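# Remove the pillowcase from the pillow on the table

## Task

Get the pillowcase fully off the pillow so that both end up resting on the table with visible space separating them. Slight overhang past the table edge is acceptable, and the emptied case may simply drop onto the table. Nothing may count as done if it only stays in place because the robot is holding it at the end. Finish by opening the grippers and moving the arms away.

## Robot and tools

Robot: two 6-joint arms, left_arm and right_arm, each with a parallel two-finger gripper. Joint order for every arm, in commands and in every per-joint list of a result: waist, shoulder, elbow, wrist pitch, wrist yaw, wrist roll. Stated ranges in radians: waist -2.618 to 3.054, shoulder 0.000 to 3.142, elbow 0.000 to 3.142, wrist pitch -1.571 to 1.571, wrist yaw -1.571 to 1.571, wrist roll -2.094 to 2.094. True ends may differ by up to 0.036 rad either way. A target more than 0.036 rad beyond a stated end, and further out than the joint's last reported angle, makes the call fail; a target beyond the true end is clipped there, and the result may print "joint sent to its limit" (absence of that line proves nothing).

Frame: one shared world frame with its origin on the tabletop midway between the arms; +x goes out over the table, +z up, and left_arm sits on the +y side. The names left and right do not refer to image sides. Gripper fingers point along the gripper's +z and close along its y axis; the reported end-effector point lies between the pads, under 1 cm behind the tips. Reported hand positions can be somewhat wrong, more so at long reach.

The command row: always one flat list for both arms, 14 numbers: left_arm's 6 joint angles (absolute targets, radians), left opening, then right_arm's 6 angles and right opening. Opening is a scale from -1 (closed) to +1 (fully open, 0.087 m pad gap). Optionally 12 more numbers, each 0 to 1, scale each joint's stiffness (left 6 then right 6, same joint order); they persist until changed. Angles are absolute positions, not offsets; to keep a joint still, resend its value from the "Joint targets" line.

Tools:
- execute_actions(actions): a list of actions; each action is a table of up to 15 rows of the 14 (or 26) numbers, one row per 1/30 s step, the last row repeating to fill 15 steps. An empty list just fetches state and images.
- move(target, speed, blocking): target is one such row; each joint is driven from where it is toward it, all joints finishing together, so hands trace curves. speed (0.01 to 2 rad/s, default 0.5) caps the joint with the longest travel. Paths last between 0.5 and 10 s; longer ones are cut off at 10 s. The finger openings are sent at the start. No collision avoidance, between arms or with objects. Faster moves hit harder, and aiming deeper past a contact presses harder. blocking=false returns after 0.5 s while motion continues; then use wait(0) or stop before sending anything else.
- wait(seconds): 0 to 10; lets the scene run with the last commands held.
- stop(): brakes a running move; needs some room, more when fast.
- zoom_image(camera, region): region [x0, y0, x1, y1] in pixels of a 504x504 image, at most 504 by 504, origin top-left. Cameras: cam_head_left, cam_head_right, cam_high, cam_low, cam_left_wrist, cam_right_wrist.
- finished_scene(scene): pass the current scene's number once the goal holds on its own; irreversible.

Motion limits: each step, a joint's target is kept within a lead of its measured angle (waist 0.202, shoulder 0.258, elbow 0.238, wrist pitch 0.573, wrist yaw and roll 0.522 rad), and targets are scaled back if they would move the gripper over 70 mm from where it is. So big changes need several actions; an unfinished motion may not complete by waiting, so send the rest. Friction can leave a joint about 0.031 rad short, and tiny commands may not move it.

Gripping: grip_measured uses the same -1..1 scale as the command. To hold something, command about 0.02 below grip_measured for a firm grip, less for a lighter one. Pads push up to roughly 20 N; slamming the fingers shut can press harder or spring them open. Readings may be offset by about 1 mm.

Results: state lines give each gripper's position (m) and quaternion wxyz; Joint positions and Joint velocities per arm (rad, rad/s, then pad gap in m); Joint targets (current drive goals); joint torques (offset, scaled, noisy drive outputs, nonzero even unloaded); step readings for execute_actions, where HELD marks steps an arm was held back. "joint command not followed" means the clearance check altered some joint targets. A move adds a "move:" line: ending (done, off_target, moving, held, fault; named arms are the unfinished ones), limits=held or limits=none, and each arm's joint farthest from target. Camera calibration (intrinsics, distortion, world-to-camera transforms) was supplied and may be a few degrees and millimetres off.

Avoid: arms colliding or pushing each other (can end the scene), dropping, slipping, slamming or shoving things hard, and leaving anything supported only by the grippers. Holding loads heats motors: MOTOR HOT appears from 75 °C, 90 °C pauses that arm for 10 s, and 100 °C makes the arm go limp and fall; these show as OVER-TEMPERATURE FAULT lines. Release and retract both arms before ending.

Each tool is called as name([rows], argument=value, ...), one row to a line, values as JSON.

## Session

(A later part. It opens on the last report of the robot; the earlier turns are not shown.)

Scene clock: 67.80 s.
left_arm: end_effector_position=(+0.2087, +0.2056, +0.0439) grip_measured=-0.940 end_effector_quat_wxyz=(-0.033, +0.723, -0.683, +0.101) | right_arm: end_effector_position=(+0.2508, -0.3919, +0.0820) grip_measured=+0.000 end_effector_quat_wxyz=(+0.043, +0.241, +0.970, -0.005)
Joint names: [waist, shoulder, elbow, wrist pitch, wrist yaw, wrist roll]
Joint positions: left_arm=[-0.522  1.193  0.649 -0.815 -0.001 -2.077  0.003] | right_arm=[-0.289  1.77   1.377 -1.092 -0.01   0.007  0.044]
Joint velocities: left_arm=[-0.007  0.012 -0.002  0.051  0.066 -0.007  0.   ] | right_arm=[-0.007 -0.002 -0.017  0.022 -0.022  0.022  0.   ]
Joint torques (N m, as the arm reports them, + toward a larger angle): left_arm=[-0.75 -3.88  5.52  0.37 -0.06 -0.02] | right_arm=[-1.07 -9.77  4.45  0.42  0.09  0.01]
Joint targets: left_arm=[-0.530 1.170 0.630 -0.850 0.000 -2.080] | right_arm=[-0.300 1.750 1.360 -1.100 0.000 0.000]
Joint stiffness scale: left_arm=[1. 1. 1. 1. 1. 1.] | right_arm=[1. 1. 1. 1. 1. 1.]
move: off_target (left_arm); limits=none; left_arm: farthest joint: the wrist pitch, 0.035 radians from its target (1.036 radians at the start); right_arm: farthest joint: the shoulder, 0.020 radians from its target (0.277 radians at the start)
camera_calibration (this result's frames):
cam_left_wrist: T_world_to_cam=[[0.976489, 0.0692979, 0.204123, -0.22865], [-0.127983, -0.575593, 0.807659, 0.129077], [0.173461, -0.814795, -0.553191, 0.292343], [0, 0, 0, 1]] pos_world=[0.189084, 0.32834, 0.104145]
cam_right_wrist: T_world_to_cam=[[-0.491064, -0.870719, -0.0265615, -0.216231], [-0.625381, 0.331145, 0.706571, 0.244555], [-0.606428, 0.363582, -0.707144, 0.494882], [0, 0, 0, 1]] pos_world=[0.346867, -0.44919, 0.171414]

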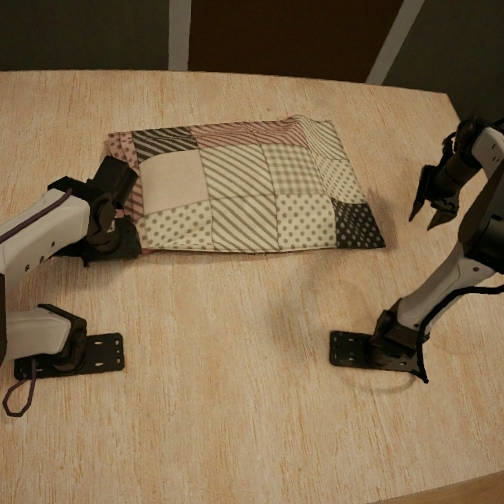

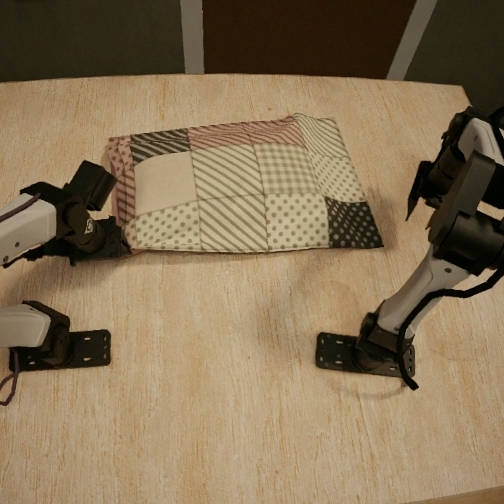

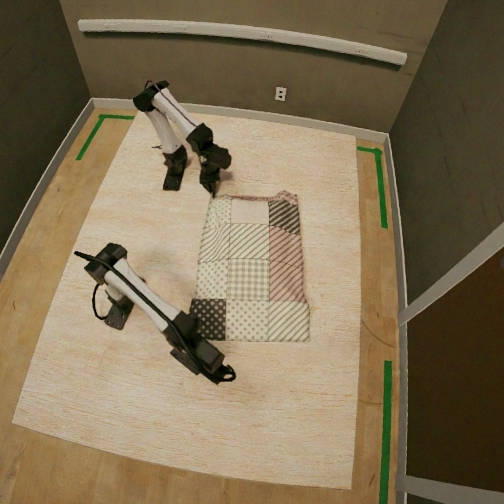

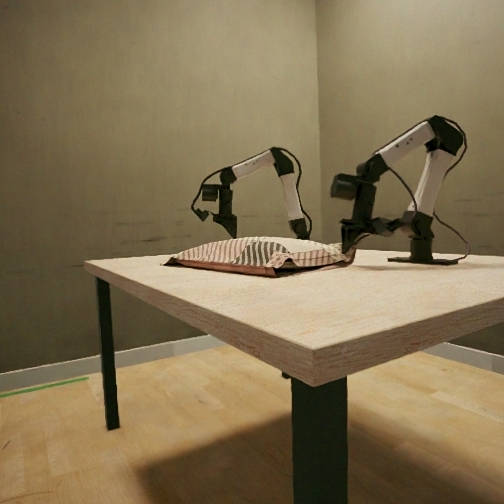

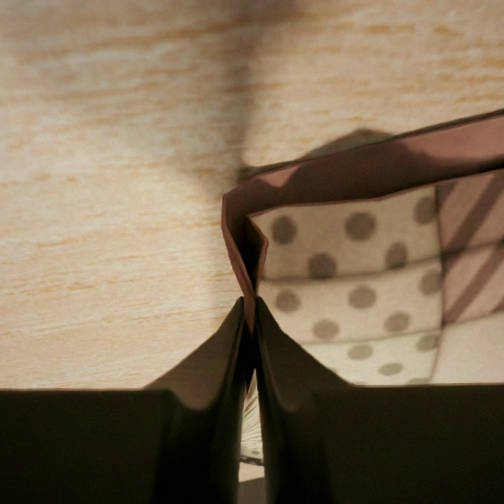

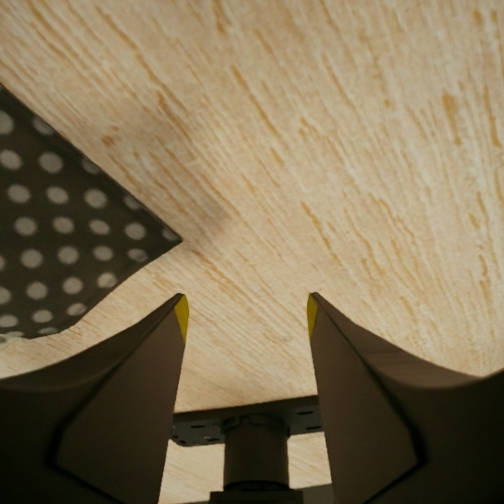

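execute_actions([
  [[-0.53,1.17,0.63,-0.85,0,-2.08,0,-0.3,1.75,1.36,-1.1,0,0,0]],
])

move(target=[-0.3,1.2,0.95,-1.0,0.2,-1.8,0,-0.1,1.95,1.7,-1.15,0,-0.1,0], speed=0.5)

move(target=[0.50,2.09,1.14,-0.59,1.21,0.01,-0.6,0.137,2.29,1.995,-1.17,0,-0.21,0], speed=0.8)

Scene clock: 82.87 s.
left_arm: end_effector_position=(+0.2041, +0.2078, +0.0424) grip_measured=+0.000 end_effector_quat_wxyz=(-0.029, +0.724, -0.684, +0.091) | right_arm: end_effector_position=(+0.2508, -0.3919, +0.0820) grip_measured=+0.000 end_effector_quat_wxyz=(+0.043, +0.241, +0.970, -0.005)
Joint names: [waist, shoulder, elbow, wrist pitch, wrist yaw, wrist roll]
Joint positions: left_arm=[-0.522  1.193  0.649 -0.836 -0.001 -2.077  0.044] | right_arm=[-0.289  1.77   1.377 -1.092 -0.01   0.007  0.044]
Joint velocities: left_arm=[ 0.007 -0.007 -0.012  0.022 -0.022 -0.037 -0.   ] | right_arm=[-0.002 -0.012 -0.012 -0.022 -0.022  0.022  0.001]
Joint torques (N m, as the arm reports them, + toward a larger angle): left_arm=[-0.74 -3.83  5.45  0.61 -0.06  0.02] | right_arm=[-1.09 -9.75  4.42  0.43  0.09  0.  ]
Joint targets: left_arm=[-0.530 1.170 0.630 -0.850 -0.000 -2.080] | right_arm=[-0.300 1.750 1.360 -1.100 -0.000 -0.000]
Joint stiffness scale: left_arm=[1. 1. 1. 1. 1. 1.] | right_arm=[1. 1. 1. 1. 1. 1.]
Step readings (joint positions):
0: left_arm=[-0.522 1.193 0.649 -0.816 -0.001 -2.077] | right_arm=[-0.289 1.770 1.377 -1.092 -0.010 0.007]
1: left_arm=[-0.522 1.193 0.649 -0.817 -0.001 -2.077] | right_arm=[-0.289 1.770 1.377 -1.092 -0.010 0.007]
2: left_arm=[-0.522 1.193 0.649 -0.821 -0.001 -2.077] | right_arm=[-0.289 1.770 1.377 -1.092 -0.010 0.007]
4: left_arm=[-0.522 1.193 0.649 -0.828 -0.001 -2.077] | right_arm=[-0.289 1.770 1.377 -1.092 -0.010 0.007]
8: left_arm=[-0.522 1.193 0.649 -0.834 -0.001 -2.077] | right_arm=[-0.289 1.770 1.377 -1.092 -0.010 0.007]
15: Joint positions above
camera_calibration (this result's frames):
cam_left_wrist: T_world_to_cam=[[0.980222, 0.0678666, 0.185898, -0.22369], [-0.112229, -0.583066, 0.804636, 0.129442], [0.162999, -0.809585, -0.563918, 0.295645], [0, 0, 0, 1]] pos_world=[0.185604, 0.330004, 0.104149]
cam_right_wrist: T_world_to_cam=[[-0.490733, -0.870906, -0.0265288, -0.216406], [-0.625498, 0.330929, 0.706568, 0.2445], [-0.606575, 0.36333, -0.707148, 0.494821], [0, 0, 0, 1]] pos_world=[0.346883, -0.449165, 0.171415]

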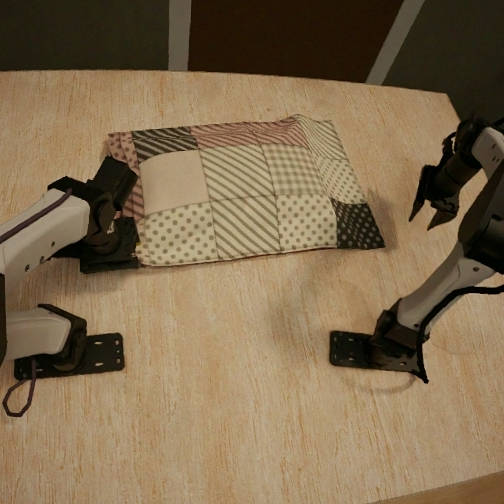

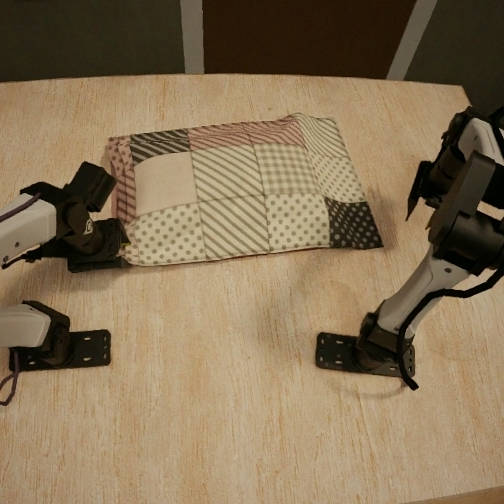

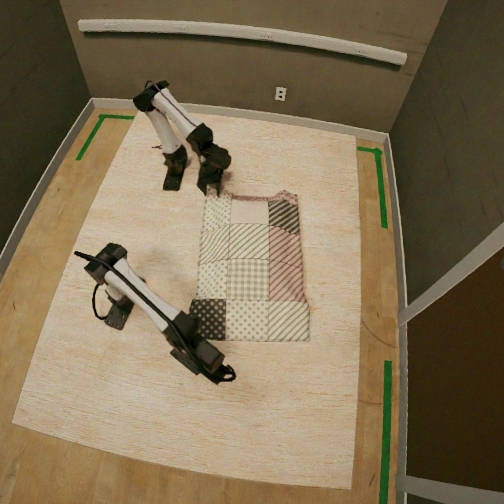

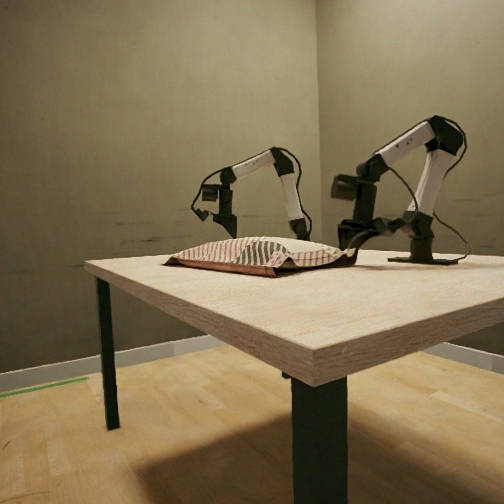

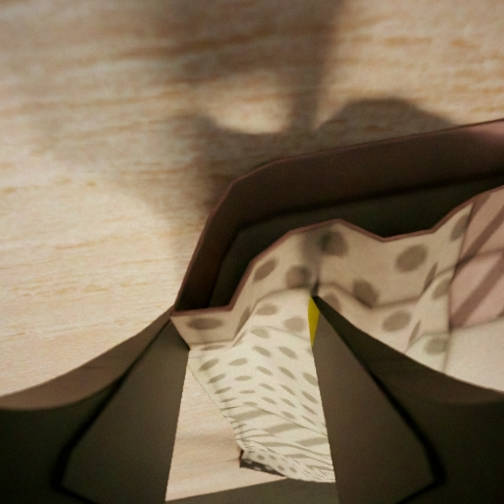

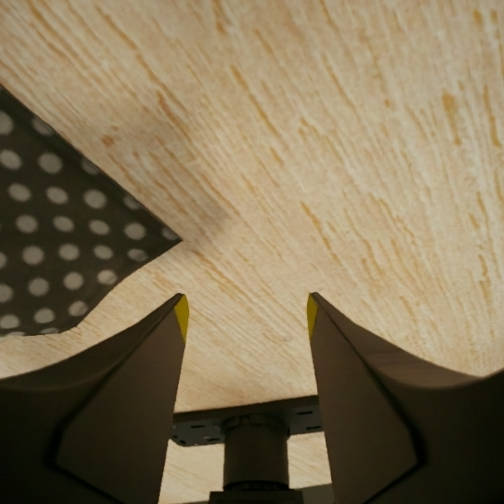

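Scene clock: 84.27 s.
left_arm: end_effector_position=(+0.2471, +0.2096, +0.1292) grip_measured=+0.000 end_effector_quat_wxyz=(+0.003, -0.685, +0.705, -0.184) | right_arm: end_effector_position=(+0.3338, -0.3641, +0.1031) grip_measured=+0.000 end_effector_quat_wxyz=(+0.085, +0.101, +0.991, -0.012)
Joint names: [waist, shoulder, elbow, wrist pitch, wrist yaw, wrist roll]
Joint positions: left_arm=[-0.308  1.193  0.928 -0.987  0.19  -1.807  0.044] | right_arm=[-0.105  1.935  1.678 -1.142 -0.009 -0.093  0.044]
Joint velocities: left_arm=[-0.002 -0.007 -0.007 -0.007 -0.022 -0.022 -0.002] | right_arm=[ 0.002  0.027 -0.007 -0.037 -0.037  0.051  0.   ]
Joint torques (N m, as the arm reports them, + toward a larger angle): left_arm=[ 0.71 -2.05 10.16  0.86  0.1   0.12] | right_arm=[ 0.31 -8.88  7.23  0.61  0.08  0.01]
Joint targets: left_arm=[-0.300 1.200 0.950 -1.000 0.200 -1.800] | right_arm=[-0.100 1.950 1.700 -1.150 0.000 -0.100]
Joint stiffness scale: left_arm=[1. 1. 1. 1. 1. 1.] | right_arm=[1. 1. 1. 1. 1. 1.]
move: off_target (left_arm, right_arm); limits=none; left_arm: farthest joint: the elbow, 0.022 radians from its target (0.301 radians at the start); right_arm: farthest joint: the elbow, 0.022 radians from its target (0.323 radians at the start)
camera_calibration (this result's frames):
cam_left_wrist: T_world_to_cam=[[0.959516, 0.0130879, 0.281351, -0.27782], [-0.248243, -0.432612, 0.866731, 0.0595824], [0.133059, -0.901485, -0.411849, 0.346024], [0, 0, 0, 1]] pos_world=[0.235322, 0.341347, 0.169032]
cam_right_wrist: T_world_to_cam=[[-0.226949, -0.973843, -0.011108, -0.278031], [-0.747155, 0.166782, 0.643384, 0.259692], [-0.624703, 0.154315, -0.765463, 0.485958], [0, 0, 0, 1]] pos_world=[0.434511, -0.389061, 0.201813]

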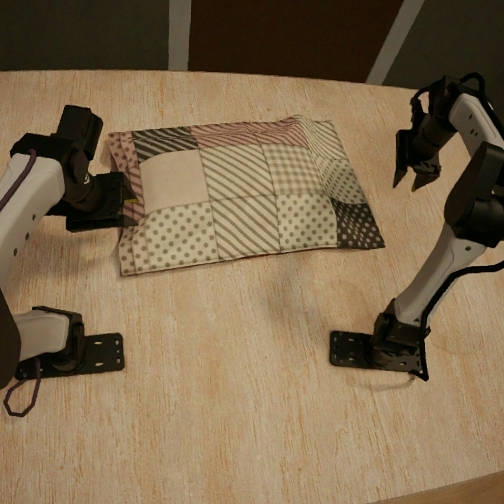

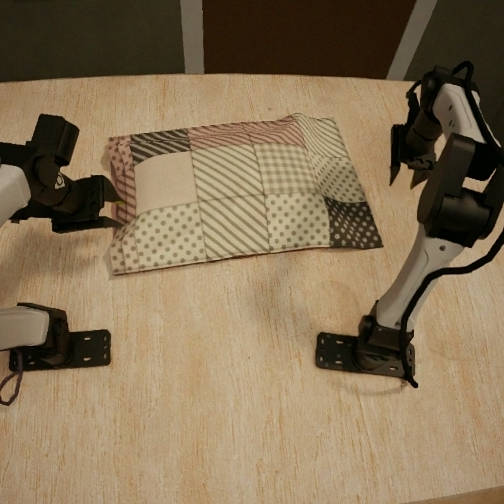

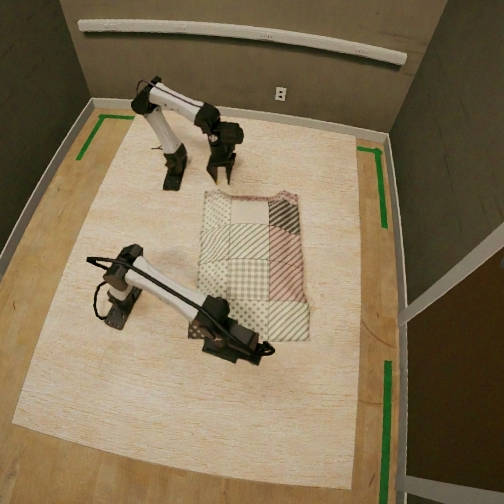

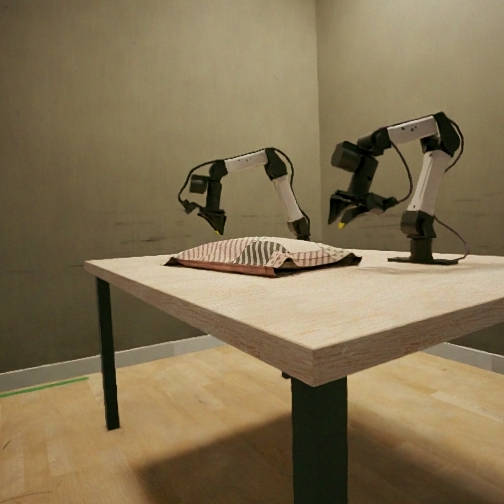

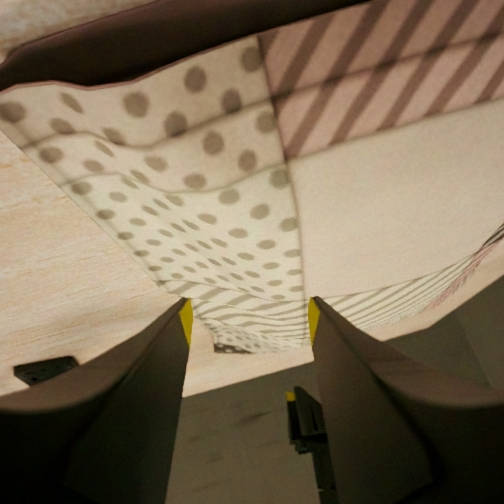

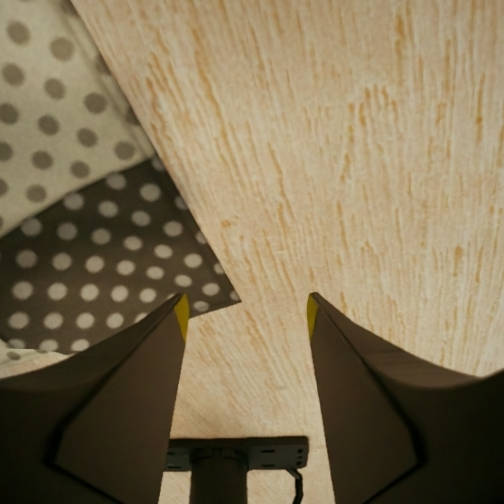

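Scene clock: 87.43 s.
left_arm: end_effector_position=(+0.3492, +0.3623, +0.0391) grip_measured=-0.600 end_effector_quat_wxyz=(+0.159, -0.231, +0.793, -0.541) | right_arm: end_effector_position=(+0.4096, -0.2879, +0.0453) grip_measured=+0.000 end_effector_quat_wxyz=(+0.052, -0.071, +0.996, -0.003)
Joint names: [waist, shoulder, elbow, wrist pitch, wrist yaw, wrist roll]
Joint positions: left_arm=[ 0.497  2.079  1.114 -0.607  1.199  0.004  0.018] | right_arm=[ 0.129  2.278  1.973 -1.163 -0.009 -0.203  0.044]
Joint velocities: left_arm=[ 0.022 -0.002 -0.017 -0.022 -0.022 -0.022 -0.002] | right_arm=[-0.007  0.002  0.002 -0.037  0.037  0.007 -0.002]
Joint torques (N m, as the arm reports them, + toward a larger angle): left_arm=[ 0.27 -7.46  8.45  0.68  0.6   0.19] | right_arm=[  0.63 -11.95   7.13   0.46   0.06   0.01]
Joint targets: left_arm=[0.500 2.090 1.140 -0.590 1.210 0.010] | right_arm=[0.137 2.290 1.995 -1.170 -0.000 -0.210]
Joint stiffness scale: left_arm=[1. 1. 1. 1. 1. 1.] | right_arm=[1. 1. 1. 1. 1. 1.]
move: off_target (left_arm, right_arm); limits=none; left_arm: farthest joint: the elbow, 0.026 radians from its target (0.212 radians at the start); right_arm: farthest joint: the elbow, 0.022 radians from its target (0.317 radians at the start)
camera_calibration (this result's frames):
cam_left_wrist: T_world_to_cam=[[0.185564, -0.290495, 0.938711, 0.00207725], [-0.931187, 0.253065, 0.262391, 0.242737], [-0.313778, -0.922806, -0.223545, 0.589431], [0, 0, 0, 1]] pos_world=[0.410598, 0.483106, 0.0661227]
cam_right_wrist: T_world_to_cam=[[0.113756, -0.993499, -0.00432685, -0.332726], [-0.714354, -0.084819, 0.694625, 0.252612], [-0.690476, -0.0759268, -0.719359, 0.435924], [0, 0, 0, 1]] pos_world=[0.5193, -0.276038, 0.136676]

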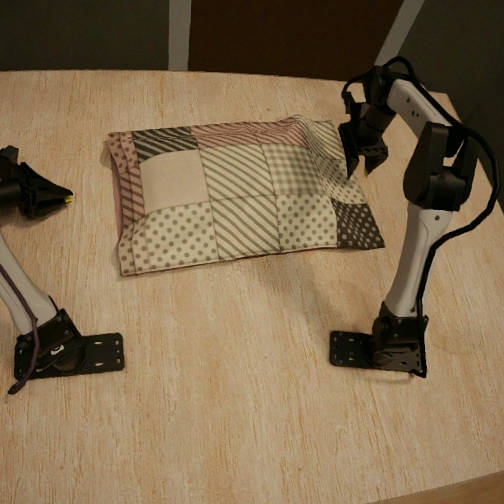

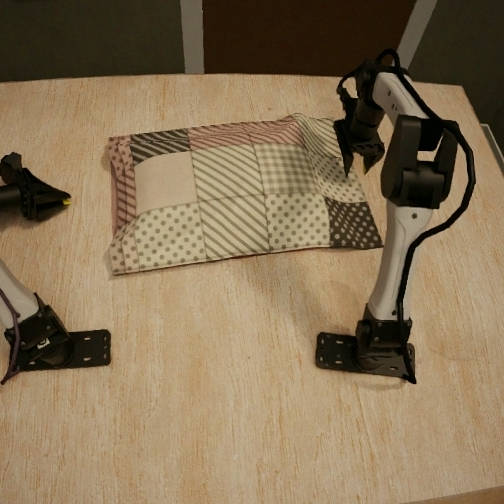

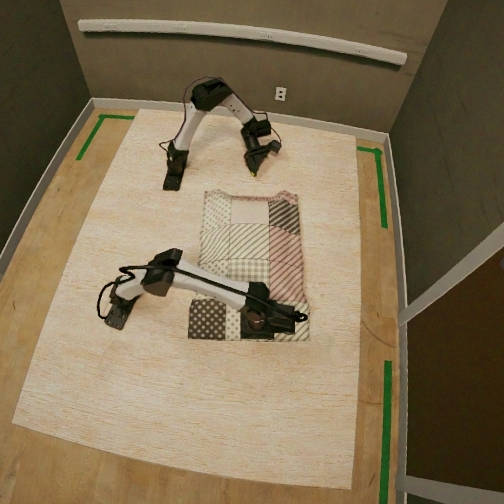

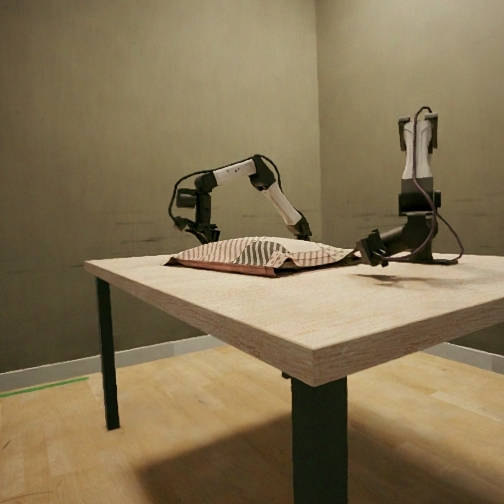

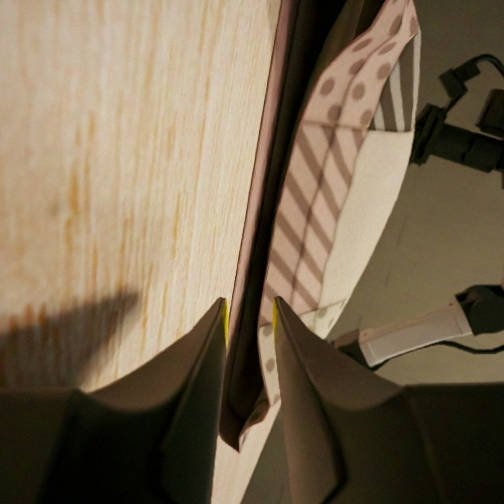

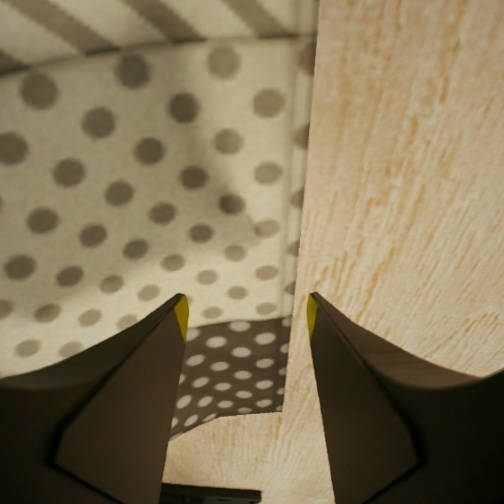

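move(target=[0.175,2.115,1.183,-0.62,1.04,0.01,-1,0.137,2.40,1.985,-1.17,0,-0.21,0.2], speed=0.2)

Scene clock: 97.23 s.
left_arm: end_effector_position=(+0.3484, +0.2703, +0.0162) grip_measured=-0.987 end_effector_quat_wxyz=(+0.074, -0.101, +0.860, -0.495) | right_arm: end_effector_position=(+0.4021, -0.2874, +0.0099) grip_measured=+0.200 end_effector_quat_wxyz=(+0.008, -0.071, +0.997, +0.003)
Joint names: [waist, shoulder, elbow, wrist pitch, wrist yaw, wrist roll]
Joint positions: left_arm=[ 0.179  2.099  1.159 -0.607  1.048  0.005  0.001] | right_arm=[ 0.129  2.366  1.973 -1.163 -0.009 -0.204  0.052]
Joint velocities: left_arm=[-0.007 -0.017  0.012  0.037 -0.051 -0.022 -0.001] | right_arm=[-0.002  0.017  0.007 -0.066 -0.037 -0.051  0.   ]
Joint torques (N m, as the arm reports them, + toward a larger angle): left_arm=[-0.47 -7.38  8.4   0.38  0.39  0.16] | right_arm=[  0.61 -10.62   6.3    0.31   0.06   0.  ]
Joint targets: left_arm=[0.175 2.115 1.183 -0.620 1.040 0.010] | right_arm=[0.137 2.400 1.985 -1.170 0.000 -0.210]
Joint stiffness scale: left_arm=[1. 1. 1. 1. 1. 1.] | right_arm=[1. 1. 1. 1. 1. 1.]
move: off_target (left_arm, right_arm); limits=none; left_arm: farthest joint: the elbow, 0.024 radians from its target (0.069 radians at the start); right_arm: farthest joint: the shoulder, 0.034 radians from its target (0.122 radians at the start)
camera_calibration (this result's frames):
cam_left_wrist: T_world_to_cam=[[0.098778, -0.472679, 0.875681, 0.077516], [-0.802116, 0.482987, 0.351188, 0.162703], [-0.588942, -0.737088, -0.331435, 0.54658], [0, 0, 0, 1]] pos_world=[0.444753, 0.360934, 0.0561368]
cam_right_wrist: T_world_to_cam=[[0.113084, -0.993391, -0.0196466, -0.33111], [-0.650855, -0.0890026, 0.753967, 0.244469], [-0.750733, -0.0724748, -0.656618, 0.429881], [0, 0, 0, 1]] pos_world=[0.519283, -0.276008, 0.0914402]

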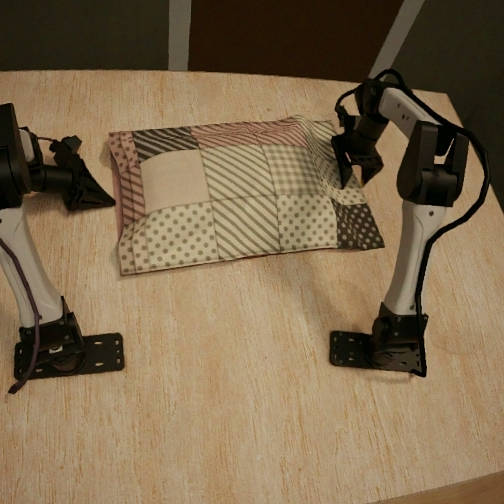

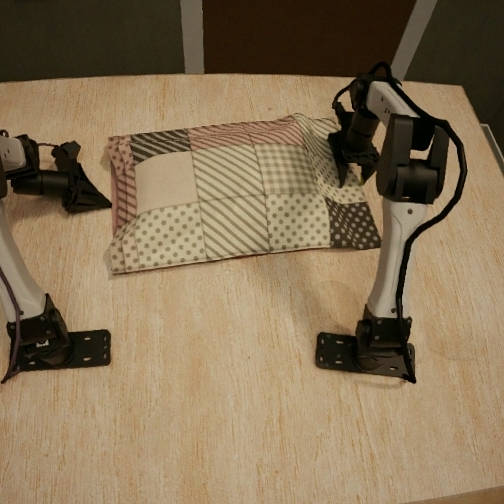

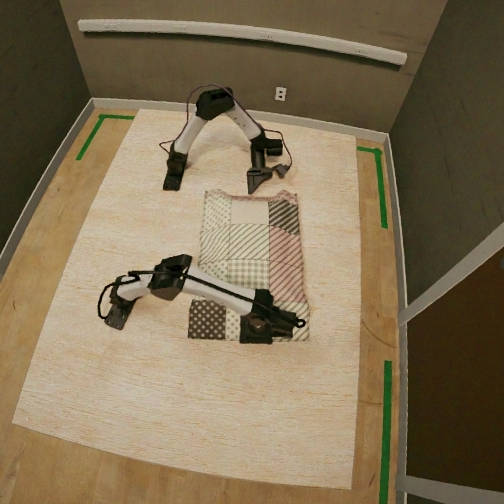

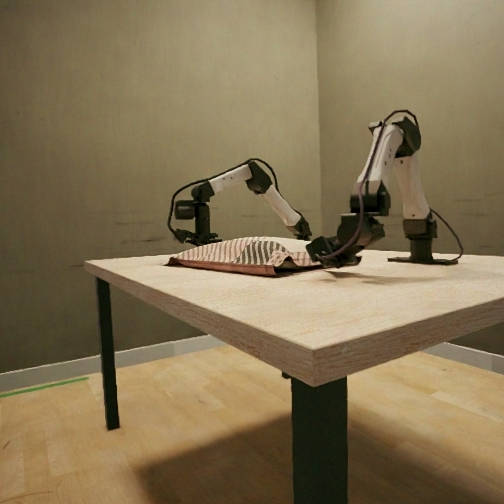

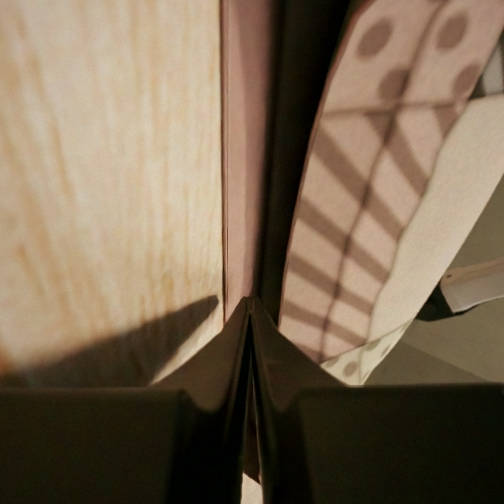

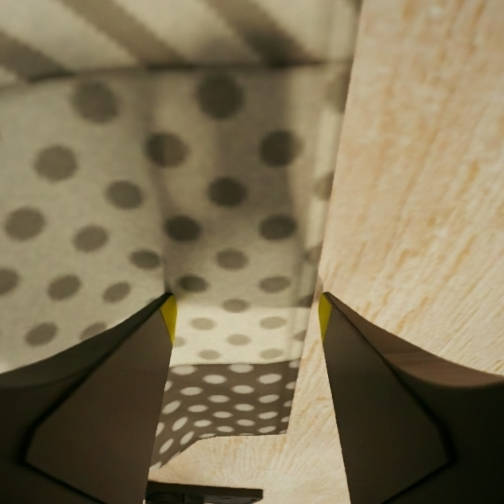

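execute_actions(actions=[])

Scene clock: 108.97 s.
left_arm: end_effector_position=(+0.3484, +0.2704, +0.0161) grip_measured=-0.987 end_effector_quat_wxyz=(+0.074, -0.101, +0.860, -0.495) | right_arm: end_effector_position=(+0.4021, -0.2874, +0.0099) grip_measured=+0.200 end_effector_quat_wxyz=(+0.008, -0.071, +0.997, +0.003)
Joint names: [waist, shoulder, elbow, wrist pitch, wrist yaw, wrist roll]
Joint positions: left_arm=[ 0.179  2.099  1.159 -0.607  1.047  0.005  0.001] | right_arm=[ 0.129  2.366  1.973 -1.163 -0.009 -0.204  0.052]
Joint velocities: left_arm=[-0.027 -0.007  0.007 -0.183 -0.037 -0.007  0.   ] | right_arm=[ 0.007  0.012 -0.012  0.037  0.022 -0.022 -0.001]
Joint torques (N m, as the arm reports them, + toward a larger angle): left_arm=[-0.41 -7.36  8.4   0.39  0.38  0.16] | right_arm=[  0.61 -10.69   6.3    0.31   0.07   0.  ]
Joint targets: left_arm=[0.175 2.115 1.183 -0.620 1.040 0.010] | right_arm=[0.137 2.400 1.985 -1.170 0.000 -0.210]
Joint stiffness scale: left_arm=[1. 1. 1. 1. 1. 1.] | right_arm=[1. 1. 1. 1. 1. 1.]
camera_calibration (this result's frames):
cam_left_wrist: T_world_to_cam=[[0.0988654, -0.473001, 0.875497, 0.0776427], [-0.802087, 0.48285, 0.351443, 0.162725], [-0.588967, -0.736971, -0.331651, 0.546561], [0, 0, 0, 1]] pos_world=[0.444749, 0.360953, 0.0561032]
cam_right_wrist: T_world_to_cam=[[0.113084, -0.993391, -0.0196466, -0.33111], [-0.650855, -0.0890026, 0.753967, 0.244469], [-0.750733, -0.0724748, -0.656618, 0.429881], [0, 0, 0, 1]] pos_world=[0.519283, -0.276008, 0.0914402]

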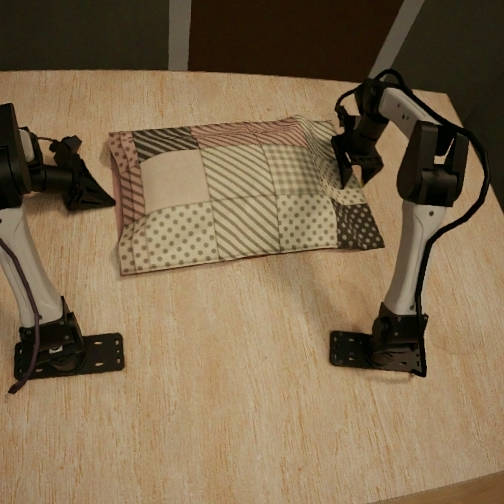

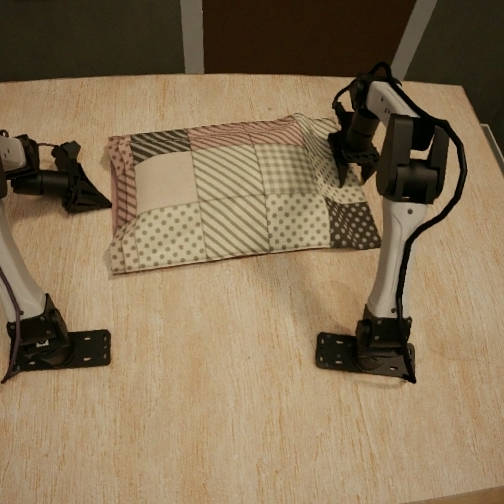

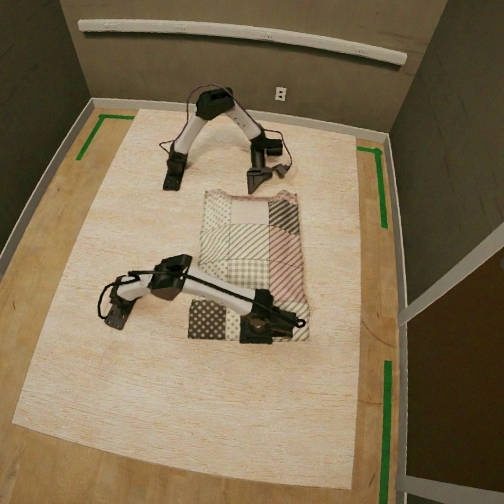

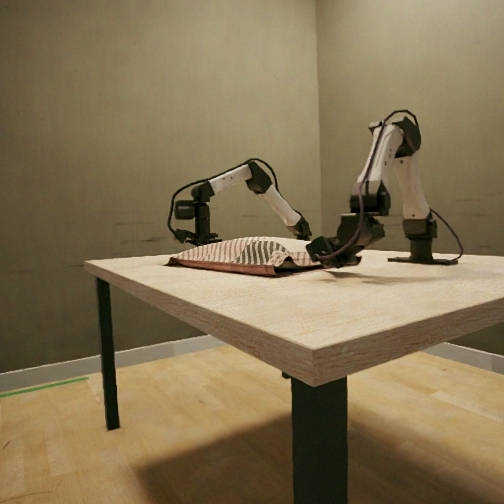

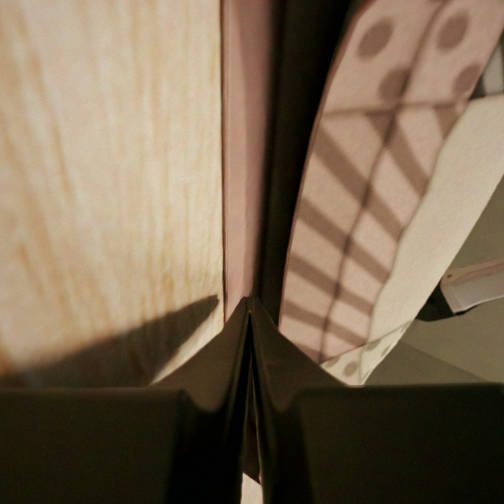

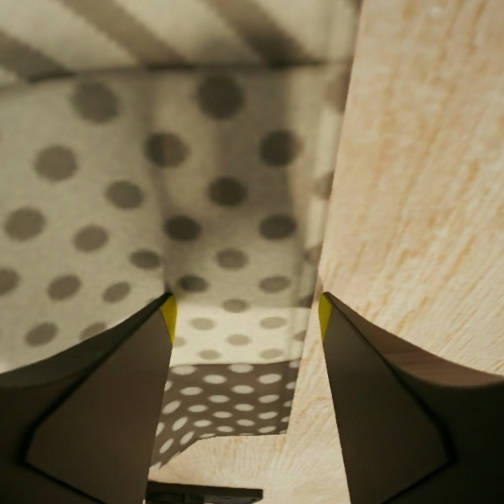

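execute_actions([
  [[0.15,2.115,1.183,-0.62,1.04,0.01,-1,0.137,2.40,1.985,-1.17,0,-0.21,-0.15]],
  [[0.125,2.115,1.183,-0.62,1.04,0.01,-1,0.137,2.40,1.985,-1.17,0,-0.21,-0.5]],
  [[0.10,2.115,1.183,-0.62,1.04,0.01,-1,0.137,2.40,1.985,-1.17,0,-0.21,-0.8]],
  [[0.075,2.115,1.183,-0.62,1.04,0.01,-1,0.137,2.40,1.985,-1.17,0,-0.21,-1]],
])

Scene clock: 113.80 s.
left_arm: end_effector_position=(+0.3397, +0.2374, +0.0157) grip_measured=-0.987 end_effector_quat_wxyz=(+0.049, -0.058, +0.865, -0.497) | right_arm: end_effector_position=(+0.3998, -0.2852, +0.0103) grip_measured=-0.971 end_effector_quat_wxyz=(+0.004, -0.072, +0.997, +0.007)
Joint names: [waist, shoulder, elbow, wrist pitch, wrist yaw, wrist roll]
Joint positions: left_arm=[ 0.079  2.099  1.159 -0.607  1.045  0.005  0.001] | right_arm=[ 0.132  2.366  1.973 -1.173 -0.014 -0.204  0.001]
Joint velocities: left_arm=[-0.002 -0.022 -0.007 -0.007  0.051 -0.007 -0.   ] | right_arm=[ 0.002 -0.007  0.007 -0.051  0.066  0.095 -0.001]
Joint torques (N m, as the arm reports them, + toward a larger angle): left_arm=[-0.51 -7.36  8.4   0.38  0.41  0.16] | right_arm=[  0.38 -10.62   6.3    0.38   0.13   0.01]
Joint targets: left_arm=[0.075 2.115 1.183 -0.620 1.040 0.010] | right_arm=[0.137 2.400 1.985 -1.170 0.000 -0.210]
Joint stiffness scale: left_arm=[1. 1. 1. 1. 1. 1.] | right_arm=[1. 1. 1. 1. 1. 1.]
Step readings (joint positions; steps 1 to 15: 1st action; 16 to 30: 2nd action; 31 to 45: 3rd action; 46 to 60: 4th action):
0: left_arm=[0.179 2.099 1.159 -0.607 1.047 0.005] | right_arm=[0.129 2.366 1.973 -1.163 -0.009 -0.204]
1: left_arm=[0.177 2.099 1.159 -0.607 1.047 0.005] | right_arm=[0.129 2.366 1.973 -1.164 -0.011 -0.204]
2: left_arm=[0.173 2.099 1.159 -0.607 1.046 0.005] | right_arm=[0.130 2.366 1.973 -1.166 -0.012 -0.204]
4: left_arm=[0.162 2.099 1.159 -0.607 1.046 0.005] | right_arm=[0.131 2.366 1.973 -1.167 -0.013 -0.204]
8: left_arm=[0.154 2.099 1.159 -0.607 1.046 0.005] | right_arm=[0.132 2.366 1.973 -1.167 -0.013 -0.204]
15: left_arm=[0.154 2.099 1.159 -0.607 1.046 0.005] | right_arm=[0.132 2.366 1.973 -1.167 -0.013 -0.204]
16: left_arm=[0.152 2.099 1.159 -0.607 1.046 0.005] | right_arm=[0.132 2.366 1.973 -1.168 -0.014 -0.204]
17: left_arm=[0.148 2.099 1.159 -0.607 1.046 0.005] | right_arm=[0.132 2.366 1.973 -1.169 -0.014 -0.204]
19: left_arm=[0.137 2.099 1.159 -0.607 1.046 0.005] | right_arm=[0.132 2.366 1.973 -1.170 -0.014 -0.204]
23: left_arm=[0.129 2.099 1.159 -0.607 1.046 0.005] | right_arm=[0.132 2.366 1.973 -1.170 -0.014 -0.204]
30: left_arm=[0.129 2.099 1.159 -0.607 1.046 0.005] | right_arm=[0.132 2.366 1.973 -1.170 -0.014 -0.204]
31: left_arm=[0.127 2.099 1.159 -0.607 1.046 0.005] | right_arm=[0.132 2.366 1.973 -1.171 -0.014 -0.204]
32: left_arm=[0.123 2.099 1.159 -0.607 1.045 0.005] | right_arm=[0.132 2.366 1.973 -1.171 -0.014 -0.204]
34: left_arm=[0.112 2.099 1.159 -0.607 1.045 0.005] | right_arm=[0.132 2.366 1.973 -1.172 -0.014 -0.204]
38: left_arm=[0.104 2.099 1.159 -0.607 1.045 0.005] | right_arm=[0.132 2.366 1.973 -1.172 -0.014 -0.204]
45: left_arm=[0.104 2.099 1.159 -0.607 1.045 0.005] | right_arm=[0.132 2.366 1.973 -1.172 -0.014 -0.204]
46: left_arm=[0.102 2.099 1.159 -0.607 1.045 0.005] | right_arm=[0.132 2.366 1.973 -1.172 -0.014 -0.204]
47: left_arm=[0.098 2.099 1.159 -0.607 1.045 0.005] | right_arm=[0.132 2.366 1.973 -1.173 -0.014 -0.204]
49: left_arm=[0.087 2.099 1.159 -0.607 1.045 0.005] | right_arm=[0.132 2.366 1.973 -1.173 -0.014 -0.204]
53: left_arm=[0.079 2.099 1.159 -0.607 1.045 0.005] | right_arm=[0.132 2.366 1.973 -1.173 -0.014 -0.204]
60: Joint positions above
camera_calibration (this result's frames):
cam_left_wrist: T_world_to_cam=[[0.0515591, -0.482811, 0.874205, 0.0816852], [-0.749797, 0.559497, 0.353224, 0.135803], [-0.659656, -0.673689, -0.333163, 0.526008], [0, 0, 0, 1]] pos_world=[0.444597, 0.317823, 0.0558678]
cam_right_wrist: T_world_to_cam=[[0.11558, -0.992943, -0.0265664, -0.329466], [-0.643645, -0.0952384, 0.759375, 0.238244], [-0.756546, -0.0706691, -0.650111, 0.431349], [0, 0, 0, 1]] pos_world=[0.517759, -0.273968, 0.0907554]

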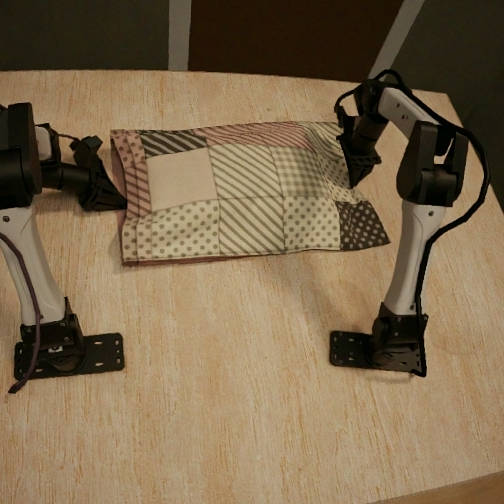

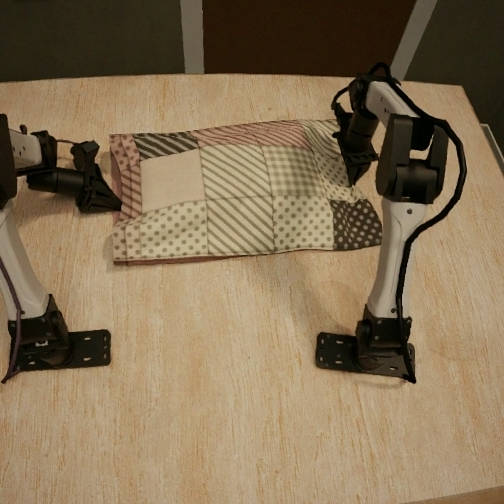

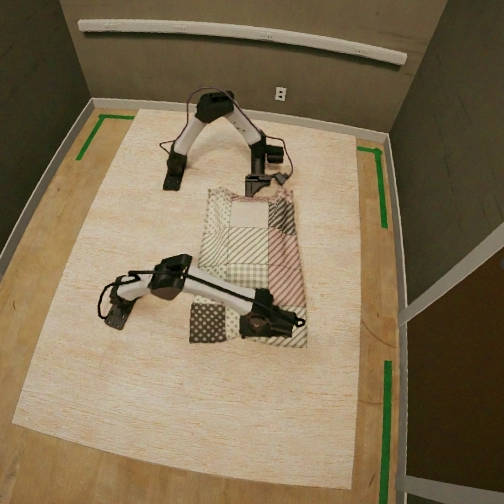

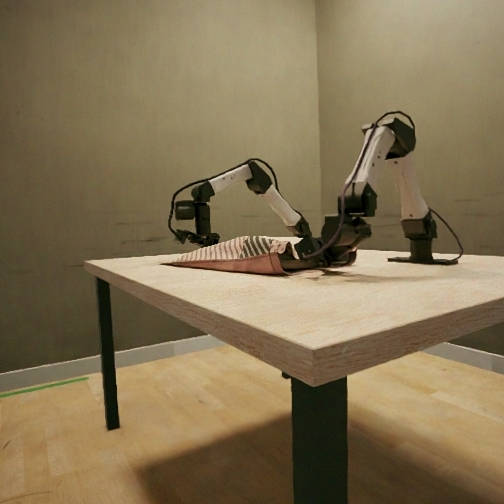

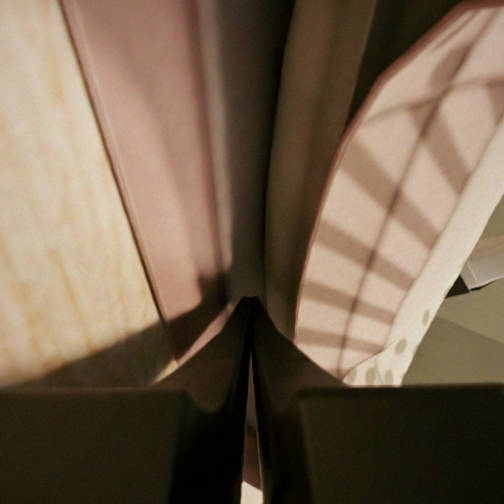

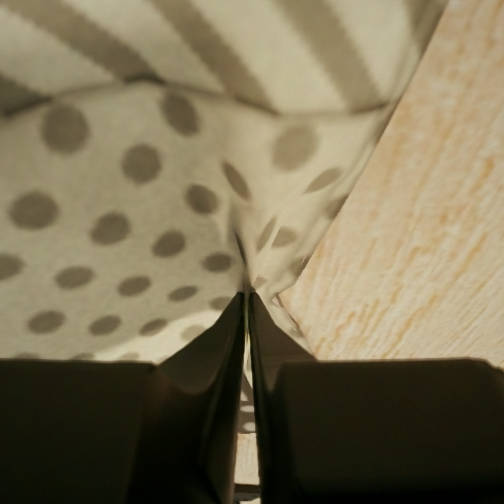

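zoom_image(camera="cam_low", region=[220, 210, 380, 300])

zoom_image(camera="cam_head_left", region=[60, 120, 200, 280])

Region (220, 210, 380, 300) of cam_low's 504x504 image, scaled by 3.150, with more detail than that image has; it fills the top 284 rows of this view, and the rest is white.

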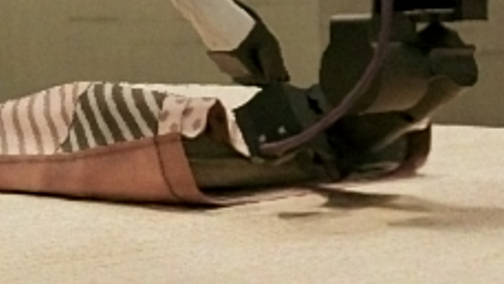

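Region (60, 120, 200, 280) of cam_head_left's 504x504 image, scaled by 3.150, with more detail than that image has; it fills the left 441 columns of this view, and the rest is white.

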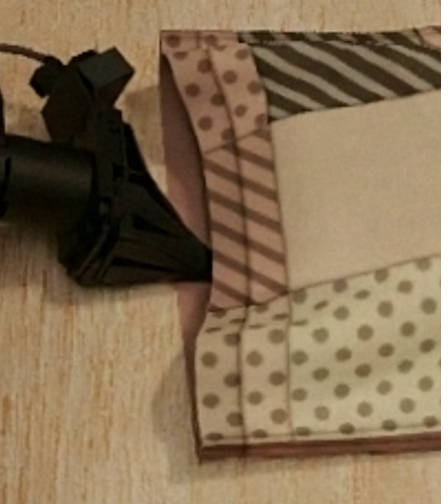

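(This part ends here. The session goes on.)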